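# Set the cover open side down on its matching rectangle

## Task

Find the cover's width and set it down, open side facing the table, close to the centre of the rectangle whose colour matches that width (yellow = 46 mm, white = 50 mm, blue = 54 mm). The cover's thin walls flex even under a gentle squeeze, and denting them means failure. At the end it must stay put by itself, not because the gripper is still holding it. Nothing may be pushed or dropped off the table.

## Robot and tools

Robot: one six-joint arm (UR3e type) carrying a Robotiq 2F-85 two-finger gripper, with a camera on the wrist. There is only one arm, so every command holds a single hand pose plus a single set of finger numbers. Cameras: cam_low (504x504, fixed view) and cam_wrist (504x504, moves with the hand).

Frames. Scene frame: origin on the table surface under the arm's base, +z up, +y to the left when facing along +x. Gripper frame: +z runs out along the fingers, the pads close along y, and a flat block juts about 9 cm toward gripper +x from the last joint's axis and rotates with the hand. end_effector_position is the spot midway between the pads when shut; closed fingertips reach about 19 mm past it (6 mm when fully open), and closing pushes the tips about 13 mm further from the wrist, so keep that much clearance above the table.

The ROW (used by execute_actions and move): 10 numbers, in this order: x, y, z, qw, qx, qy, qz, position, force_limit, speed. x, y, z are an absolute goal for end_effector_position in metres, scene frame. qw..qz are an absolute goal orientation quaternion, w first, scene frame. To hold an orientation, repeat the intended quaternion in every row rather than copying the reported one, which may drift. The last three are gripper settings, each from -1 to 1: position (+1 = open, 85 mm; pads touch near -0.8; -1 closes until blocked), force_limit (per-pad squeeze; on a 40 mm object after a slow close roughly 20 N at -1, 128 N at 0, 235 N at +1; very thin objects get less), speed (pad gap rate about 20 mm/s at -1, 85 at 0, 150 at +1; fast closes add up to about 5 N at 0 and 12 N at +1). For the fragile cover, use a low force_limit and slow speed. Any goal more than 0.6 m from the last reported position along any gripper axis is refused and nothing is sent. Each control step the commanded pose is clipped to within 100 mm and 16 degrees of the measured one; position wins over orientation if both cannot be met.

execute_actions(actions, pictures): actions is a list holding one item or nothing. An empty list just returns the state (with images). {"rows": [[...]], "steps": n} runs 1 to 15 rows, each for one 1/30 s step, n up to 15 (default 15, minimum 3); the final row repeats to fill. {"steps": n} alone is a wait of up to 300 steps counted from the previous result, including your reply time. Images come only with an empty list or pictures: true. The result arrives 3 steps before the action ends; those 3 steps then run while you compose the next reply.

move(target, speed, stop_force): target is one ROW (absolute pose). The hand travels a straight line toward it over 0.5 to 10 s (cut off at 10 s), rotating the short way. speed is m/s, 0.002 to 0.5, default 0.25; turning is capped at twice that in rad/s. It does not avoid obstacles and the real hand may lag, stray or overshoot the speed, mostly near full reach. Finger numbers are sent at the start. stop_force (N, 5 to 24, optional, not allowed in the first 0.2 s of a scene) ends the path when the wrist sensor feels that much extra push against the motion for 2 steps; the hand then backs to where it was 2 steps before and holds. Use it with very low speed for touching down; the peak can still exceed it and cause a fault. Do not use it when the move rotates the hand, or when leaving a surface already being pressed. Result has a "move:" line: done, off_target, moving, held, fault, or contact (stopped by stop_force, takes priority), plus distance to target; limits=paced means the pose was clipped, limits=held means some steps were blocked by the clearance check.

wait(seconds): 0 to 10, lets the scene run with nothing new sent. zoom_image(camera, region): camera is cam_low or cam_wrist; region [x0, y0, x1, y1] pixels from the top-left, at most 504 by 504. read_manual(section): licence texts only. finished_scene(scene): ends the current scene (give its number), permanent; its result reports success and the next task. Replying without any tool call ends everything.

Result lines: gripper pose and velocities in the scene frame (printed position may be slightly off at long reach); Joint positions base to tip; Wrist force and Wrist torque in the gripper's axes (offset up to about 3.5 N, noise about 1.4 N, saturates near 30 N; pressing on a surface gives force pointing back into the arm; may say no reading). "pose unreachable" and HELD mark steps altered or blocked by the clearance check. "Hand target" appears only when nothing is kept back. object_status: 0 moving, 1 blocked while opening, 2 blocked while closing (a grip), 3 reached the command or pads touched. Any new position number resets it to 0 briefly. position_measured counts: 3 open, about 78 = 60 mm, 130 = 40 mm, 180 = 20 mm, 230 pads touching; use it to judge width. Stopped fingers ignore new force_limit or speed until position changes by at least 0.01; to grip more softly, open first.

Hazards: a joint torque over its limit (shoulder pan 47.5, shoulder lift 47.5, elbow 24.6, wrists 7.92 N m) or any outside force of 150 N stops the arm for 10 s. The arm is stiff, so aiming even slightly past firm contact can fault; approach slowly. Holding loads heats motors: warning from 70 °C, brakes at 85 °C. Avoid drops, slams, hard pushes, crushing the cover, and anything leaving the table. Release fully and move clear before finishing.

Each tool is called after "Request:" by a JSON object that holds its "name" and its "arguments".

## Session

Request:
{"name": "execute_actions", "arguments": {"actions": []}}

Scene clock: 0.00 s of 4600.00 s.
end_effector_position=(+0.4068, +0.1477, +0.2201) position_measured=3 object_status=3 end_effector_quat_wxyz=(+0.391, +0.213, +0.855, -0.264) end_effector_velocity=(-0.000, +0.000, +0.000) end_effector_angular_velocity=(-0.000, -0.001, +0.000)
Joint positions: [-0.224 -1.765  2.019 -2.411 -1.442  0.468]
Joint velocities: [-0.001 -0.001  0.001 -0.     0.    -0.   ]
Motor temperatures (°C, as the motors report them): [30 31 33 44 34 36]
Wrist force (N, on the end effector, along its own x y z axes, offset not removed): no reading
Wrist torque (N m, same axes, about the end effector's origin, offset not removed): no reading
Hand target: +0.407, +0.148, +0.220; +0.391, +0.213, +0.855, -0.264

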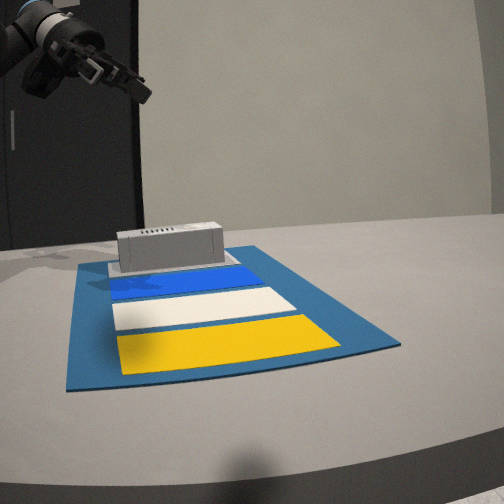

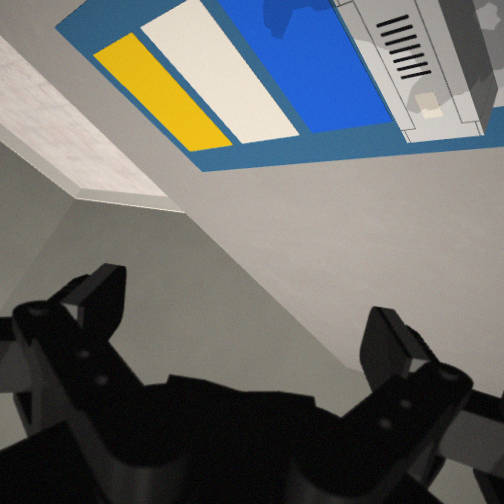

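Request:
{"name": "move", "arguments": {"target": [0.40, 0.13, 0.13, 0, -0.1305, 0.9914, 0, 1, -1, 0], "speed": 0.2}}

Scene clock: 3.70 s of 4600.00 s.
end_effector_position=(+0.3998, +0.1295, +0.1296) position_measured=3 object_status=3 end_effector_quat_wxyz=(-0.000, -0.131, +0.991, -0.000) end_effector_velocity=(-0.000, +0.000, -0.001) end_effector_angular_velocity=(+0.003, +0.008, +0.005)
Joint positions: [-0.462 -1.124  1.386 -1.355 -0.923 -0.98 ]
Joint velocities: [ 0.003  0.01  -0.014  0.012 -0.002 -0.008]
Motor temperatures (°C, as the motors report them): [30 31 33 44 34 36]
Wrist force (N, on the end effector, along its own x y z axes, offset not removed): [1.1 -2.6 -0.4]
Wrist torque (N m, same axes, about the end effector's origin, offset not removed): [-0.46 -0.18 0.15]
Hand target: +0.400, +0.130, +0.130; -0.000, -0.131, +0.991, +0.000
Off the commanded pose: 0.001 m, 0 deg.
Kept back: nothing.
move: done

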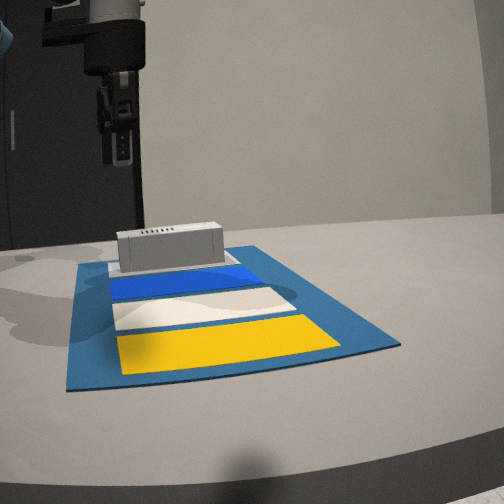

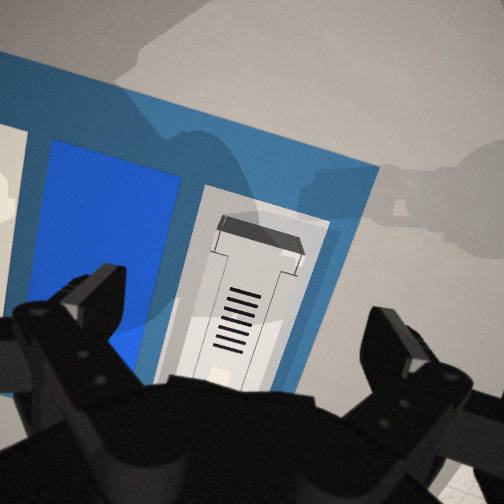

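Request:
{"name": "move", "arguments": {"target": [0.408, 0.138, 0.06, 0, -0.0785, 0.9969, 0, 1, -1, 0], "speed": 0.1}}

Request:
{"name": "zoom_image", "arguments": {"camera": "cam_low", "region": [70, 130, 270, 300]}}

Scene clock: 5.13 s of 4600.00 s.
end_effector_position=(+0.4080, +0.1380, +0.0601) position_measured=3 object_status=3 end_effector_quat_wxyz=(+0.000, -0.079, +0.997, +0.000) end_effector_velocity=(+0.000, +0.000, -0.001) end_effector_angular_velocity=(-0.001, -0.002, -0.001)
Joint positions: [-0.326 -1.062  1.547 -1.677 -0.866 -0.715]
Joint velocities: [ 0.003  0.     0.003 -0.008  0.001  0.006]
Motor temperatures (°C, as the motors report them): [30 31 33 44 34 36]
Wrist force (N, on the end effector, along its own x y z axes, offset not removed): [-0.2 -2.0 -1.5]
Wrist torque (N m, same axes, about the end effector's origin, offset not removed): [-0.33 0.11 0.09]
Hand target: +0.408, +0.138, +0.060; +0.000, -0.079, +0.997, +0.000
Off the commanded pose: 0.000 m, 0 deg.
Kept back: nothing.
move: done

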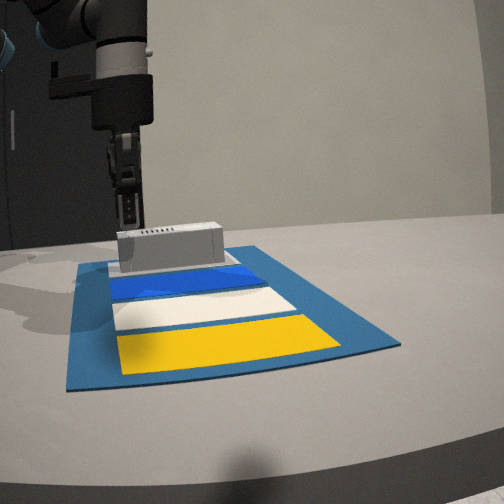

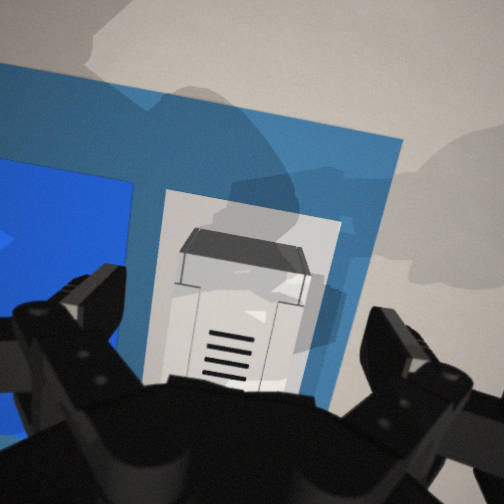

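Region (70, 130, 270, 300) of cam_low's 504x504 image, scaled by 2.520, with more detail than that image has; it fills the top 428 rows of this view, and the rest is white.

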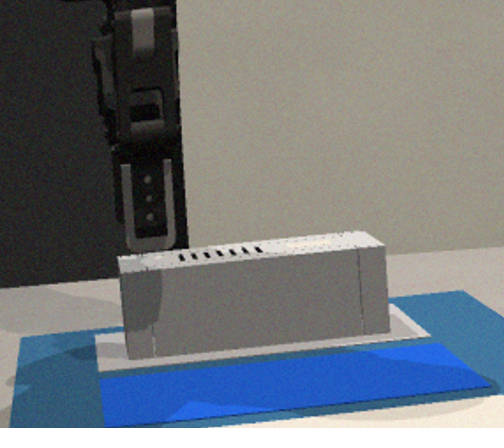

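Request:
{"name": "move", "arguments": {"target": [0.4045, 0.1345, 0.032, 0, -0.0785, 0.9969, 0, 0.6, -1, -1], "speed": 0.05}}

Request:
{"name": "zoom_image", "arguments": {"camera": "cam_low", "region": [70, 130, 270, 300]}}

Scene clock: 6.60 s of 4600.00 s.
end_effector_position=(+0.4045, +0.1345, +0.0320) position_measured=53 object_status=0 end_effector_quat_wxyz=(+0.000, -0.079, +0.997, +0.000) end_effector_velocity=(+0.000, +0.000, +0.000) end_effector_angular_velocity=(+0.000, -0.001, -0.001)
Joint positions: [-0.288 -1.03   1.628 -1.822 -0.852 -0.668]
Joint velocities: [-0.    -0.    -0.    -0.     0.     0.001]
Motor temperatures (°C, as the motors report them): [30 31 33 44 34 36]
Wrist force (N, on the end effector, along its own x y z axes, offset not removed): [0.0 -0.4 -1.2]
Wrist torque (N m, same axes, about the end effector's origin, offset not removed): [-0.04 0.07 0.06]
Hand target: +0.405, +0.135, +0.032; +0.000, -0.079, +0.997, +0.000
Off the commanded pose: 0.000 m, 0 deg.
Kept back: nothing.
move: done

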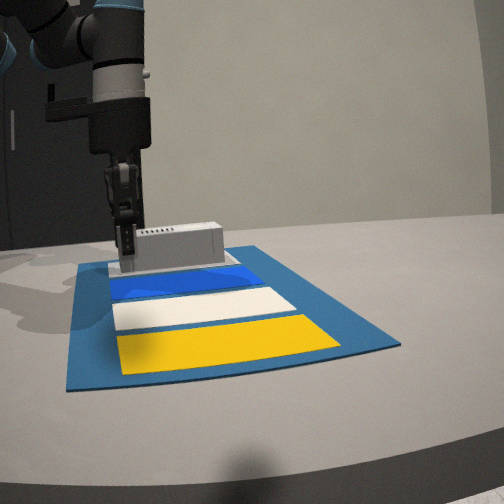

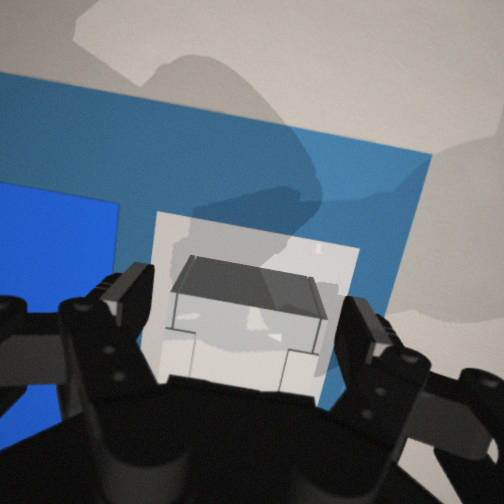

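Region (70, 130, 270, 300) of cam_low's 504x504 image, scaled by 2.520, with more detail than that image has; it fills the top 428 rows of this view, and the rest is white.

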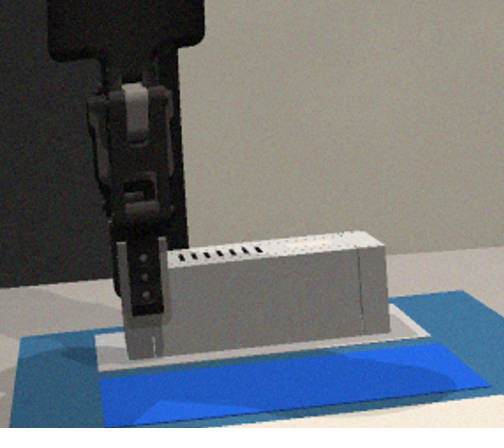

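Request:
{"name": "move", "arguments": {"target": [0.4043, 0.1355, 0.032, 0, -0.0785, 0.9969, 0, -1, -1, -1], "speed": 0.02}}

Scene clock: 8.07 s of 4600.00 s.
end_effector_position=(+0.4043, +0.1355, +0.0320) position_measured=105 object_status=0 end_effector_quat_wxyz=(+0.000, -0.079, +0.997, -0.000) end_effector_velocity=(-0.000, +0.000, -0.001) end_effector_angular_velocity=(+0.000, +0.002, +0.000)
Joint positions: [-0.286 -1.032  1.629 -1.822 -0.852 -0.666]
Joint velocities: [ 0.001  0.001  0.    -0.    -0.    -0.   ]
Motor temperatures (°C, as the motors report them): [30 31 33 44 34 36]
Wrist force (N, on the end effector, along its own x y z axes, offset not removed): [1.1 -2.9 -5.8]
Wrist torque (N m, same axes, about the end effector's origin, offset not removed): [-0.44 0.05 0.10]
Hand target: +0.404, +0.136, +0.032; +0.000, -0.079, +0.997, +0.000
Off the commanded pose: 0.000 m, 0 deg.
Kept back: nothing.
move: done

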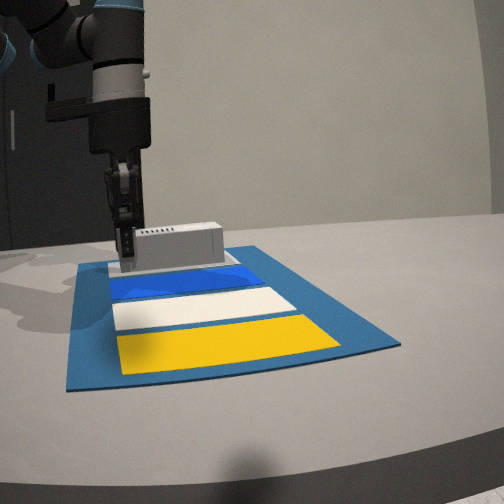

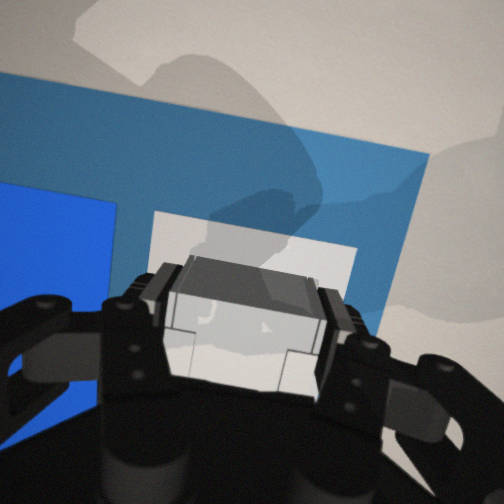

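Request:
{"name": "move", "arguments": {"target": [0.406, 0.127, 0.052, 0, -0.0785, 0.9969, 0, -1, -1, -1], "speed": 0.04}}

Request:
{"name": "move", "arguments": {"target": [0.434, -0.054, 0.043, 0, -0.0785, 0.9969, 0, -1, -1, -1], "speed": 0.1}}

Request:
{"name": "zoom_image", "arguments": {"camera": "cam_low", "region": [80, 170, 330, 350]}}

Scene clock: 9.17 s of 4600.00 s.
end_effector_position=(+0.4060, +0.1270, +0.0519) position_measured=105 object_status=2 end_effector_quat_wxyz=(-0.000, -0.078, +0.997, -0.000) end_effector_velocity=(+0.000, -0.001, +0.001) end_effector_angular_velocity=(+0.000, -0.000, +0.000)
Joint positions: [-0.333 -1.042  1.583 -1.729 -0.868 -0.723]
Joint velocities: [-0.003  0.    -0.003  0.005 -0.001 -0.003]
Motor temperatures (°C, as the motors report them): [30 31 33 44 34 36]
Wrist force (N, on the end effector, along its own x y z axes, offset not removed): [1.5 -0.8 0.3]
Wrist torque (N m, same axes, about the end effector's origin, offset not removed): [-0.19 -0.07 0.04]
Hand target: +0.406, +0.127, +0.052; -0.000, -0.078, +0.997, -0.000
Off the commanded pose: 0.000 m, 0 deg.
Kept back: nothing.
move: done

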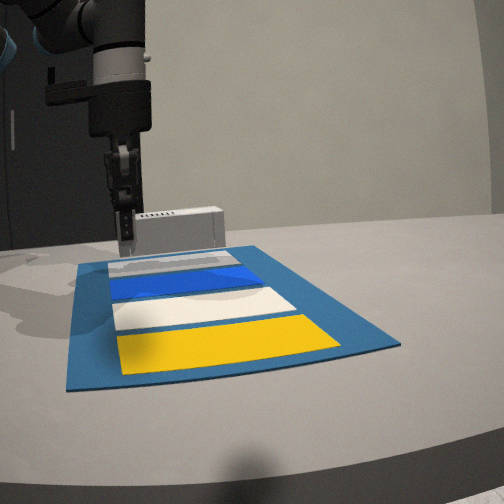

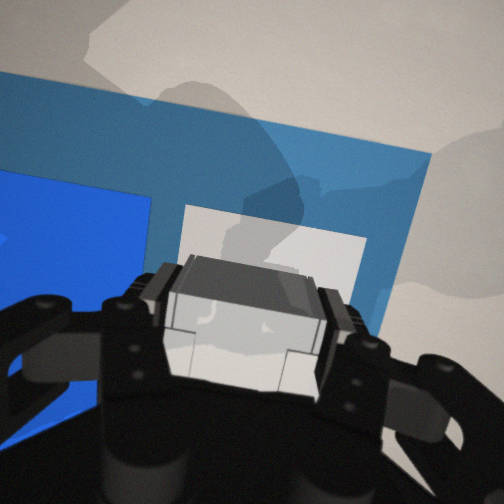

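Scene clock: 11.43 s of 4600.00 s.
end_effector_position=(+0.4340, -0.0540, +0.0430) position_measured=105 object_status=2 end_effector_quat_wxyz=(-0.000, -0.078, +0.997, -0.000) end_effector_velocity=(+0.000, -0.000, -0.001) end_effector_angular_velocity=(+0.000, +0.002, +0.002)
Joint positions: [-0.552 -0.519  1.254 -1.771 -0.966 -0.971]
Joint velocities: [ 0.002  0.004 -0.006  0.003 -0.    -0.001]
Motor temperatures (°C, as the motors report them): [30 31 33 44 34 36]
Wrist force (N, on the end effector, along its own x y z axes, offset not removed): [0.8 -0.3 0.6]
Wrist torque (N m, same axes, about the end effector's origin, offset not removed): [-0.02 -0.03 0.06]
Hand target: +0.434, -0.054, +0.043; -0.000, -0.078, +0.997, -0.000
Off the commanded pose: 0.000 m, 0 deg.
Kept back: nothing.
move: done

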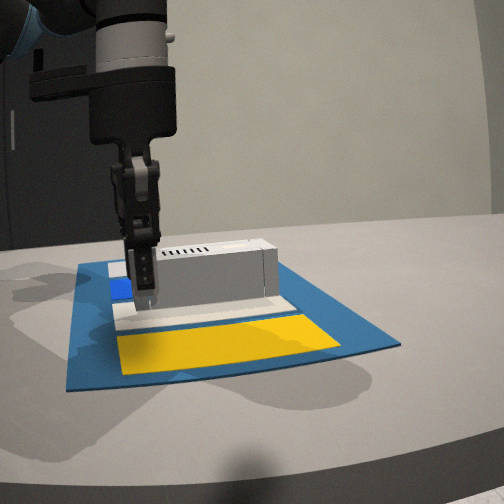

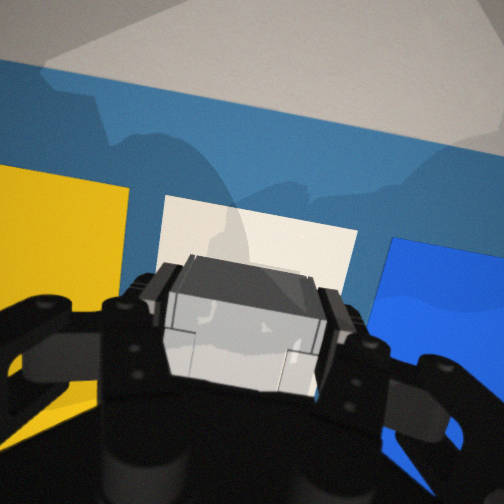

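Region (80, 170, 330, 350) of cam_low's 504x504 image, scaled by 2.016, with more detail than that image has; it fills the top 363 rows of this view, and the rest is white.

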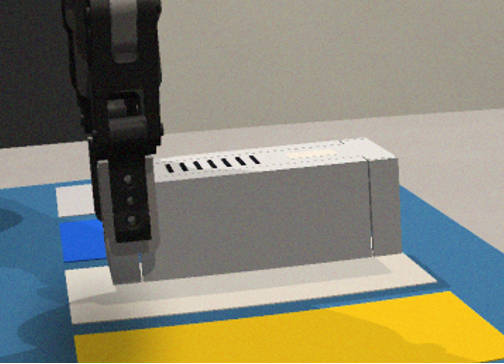

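Request:
{"name": "move", "arguments": {"target": [0.4305, -0.0545, 0.033, 0, -0.0785, 0.9969, 0, -1, -1, -1], "speed": 0.01, "stop_force": 6}}

Request:
{"name": "zoom_image", "arguments": {"camera": "cam_low", "region": [80, 170, 330, 350]}}

Scene clock: 12.93 s of 4600.00 s.
end_effector_position=(+0.4305, -0.0545, +0.0331) position_measured=105 object_status=2 end_effector_quat_wxyz=(-0.000, -0.079, +0.997, +0.000) end_effector_velocity=(-0.000, -0.001, +0.000) end_effector_angular_velocity=(-0.001, -0.003, +0.000)
Joint positions: [-0.544 -0.515  1.294 -1.82  -0.962 -0.963]
Joint velocities: [-0.002  0.     0.004 -0.006 -0.    -0.001]
Motor temperatures (°C, as the motors report them): [30 31 33 44 34 36]
Wrist force (N, on the end effector, along its own x y z axes, offset not removed): [1.2 -1.4 0.5]
Wrist torque (N m, same axes, about the end effector's origin, offset not removed): [-0.20 -0.11 0.01]
Hand target: +0.430, -0.055, +0.033; +0.000, -0.079, +0.997, +0.000
Off the commanded pose: 0.000 m, 0 deg.
Kept back: nothing.
move: done

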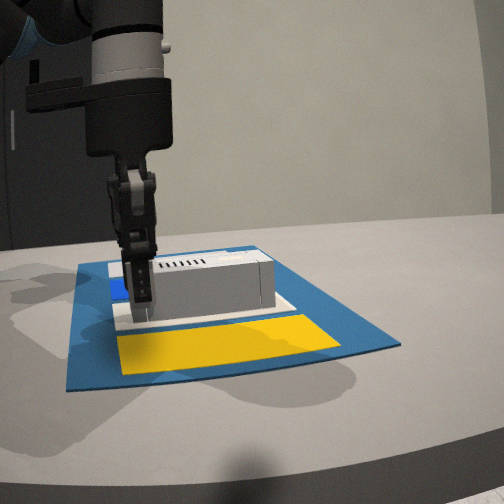

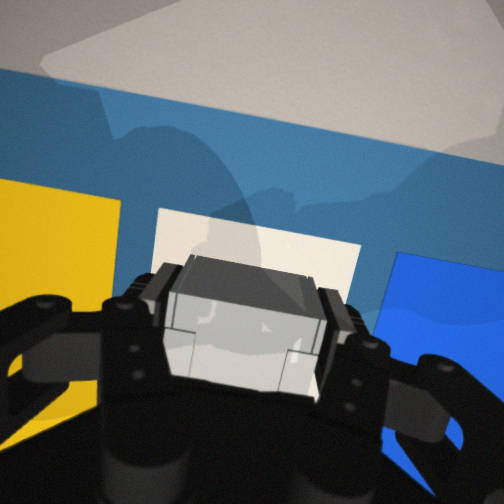

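Region (80, 170, 330, 350) of cam_low's 504x504 image, scaled by 2.016, with more detail than that image has; it fills the top 363 rows of this view, and the rest is white.

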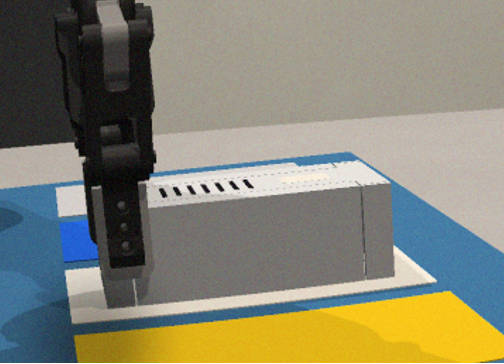

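The rectangle appears at the same scale as it did at pickup, so the cover is almost on the table. Releasing now.

Request:
{"name": "move", "arguments": {"target": [0.4305, -0.0545, 0.0325, 0, -0.0785, 0.9969, 0, 1, -1, 0], "speed": 0.01}}

Request:
{"name": "move", "arguments": {"target": [0.425, -0.05, 0.10, 0, -0.0785, 0.9969, 0, 1, -1, 0], "speed": 0.12}}

Scene clock: 14.00 s of 4600.00 s.
end_effector_position=(+0.4305, -0.0545, +0.0325) position_measured=3 object_status=0 end_effector_quat_wxyz=(+0.000, -0.079, +0.997, +0.000) end_effector_velocity=(-0.000, +0.000, -0.001) end_effector_angular_velocity=(+0.000, +0.002, +0.001)
Joint positions: [-0.544 -0.514  1.295 -1.822 -0.962 -0.962]
Joint velocities: [ 0.001  0.     0.    -0.    -0.001 -0.   ]
Motor temperatures (°C, as the motors report them): [30 31 33 44 34 36]
Wrist force (N, on the end effector, along its own x y z axes, offset not removed): [1.2 -3.2 0.4]
Wrist torque (N m, same axes, about the end effector's origin, offset not removed): [-0.50 -0.20 0.15]
Hand target: +0.430, -0.054, +0.032; +0.000, -0.079, +0.997, +0.000
Off the commanded pose: 0.000 m, 0 deg.
Kept back: nothing.
move: done

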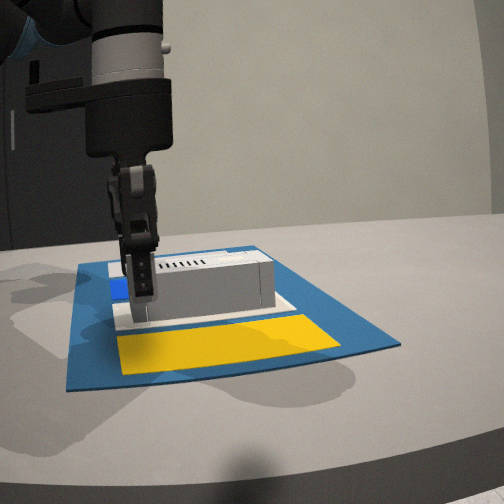

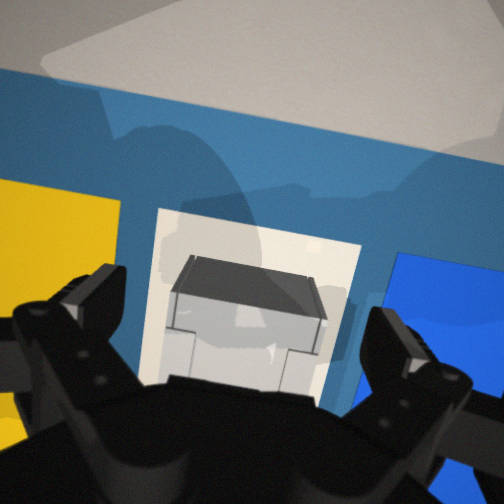

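Scene clock: 15.00 s of 4600.00 s.
end_effector_position=(+0.4250, -0.0500, +0.0999) position_measured=3 object_status=3 end_effector_quat_wxyz=(-0.000, -0.078, +0.997, -0.000) end_effector_velocity=(-0.000, -0.000, +0.001) end_effector_angular_velocity=(+0.000, +0.001, -0.001)
Joint positions: [-0.63  -0.615  1.191 -1.569 -1.007 -1.05 ]
Joint velocities: [-0.002 -0.    -0.005  0.007 -0.001 -0.002]
Motor temperatures (°C, as the motors report them): [30 31 33 44 34 36]
Wrist force (N, on the end effector, along its own x y z axes, offset not removed): [-0.8 -1.4 -1.5]
Wrist torque (N m, same axes, about the end effector's origin, offset not removed): [-0.20 0.12 0.06]
Hand target: +0.425, -0.050, +0.100; -0.000, -0.078, +0.997, -0.000
Off the commanded pose: 0.000 m, 0 deg.
Kept back: nothing.
move: done

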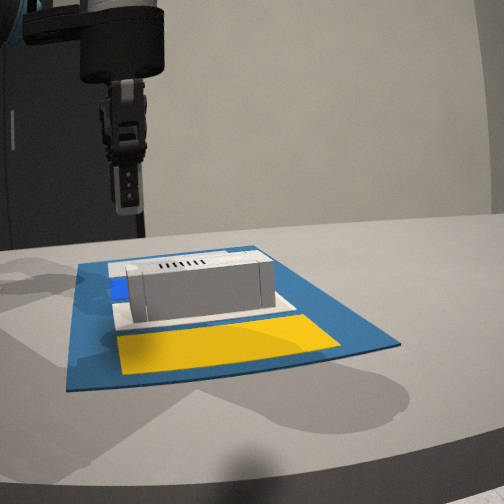

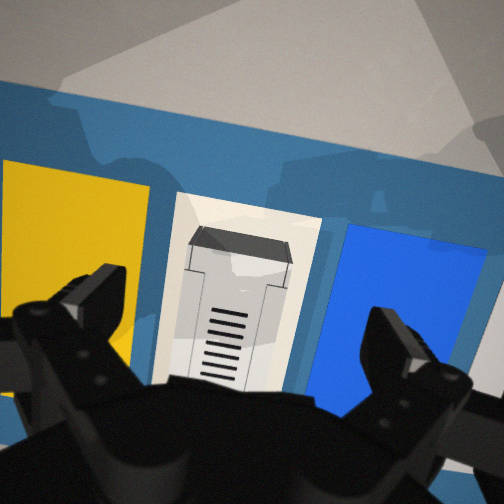

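Request:
{"name": "finished_scene", "arguments": {"scene": 2}}

The scene is finished: the task was done.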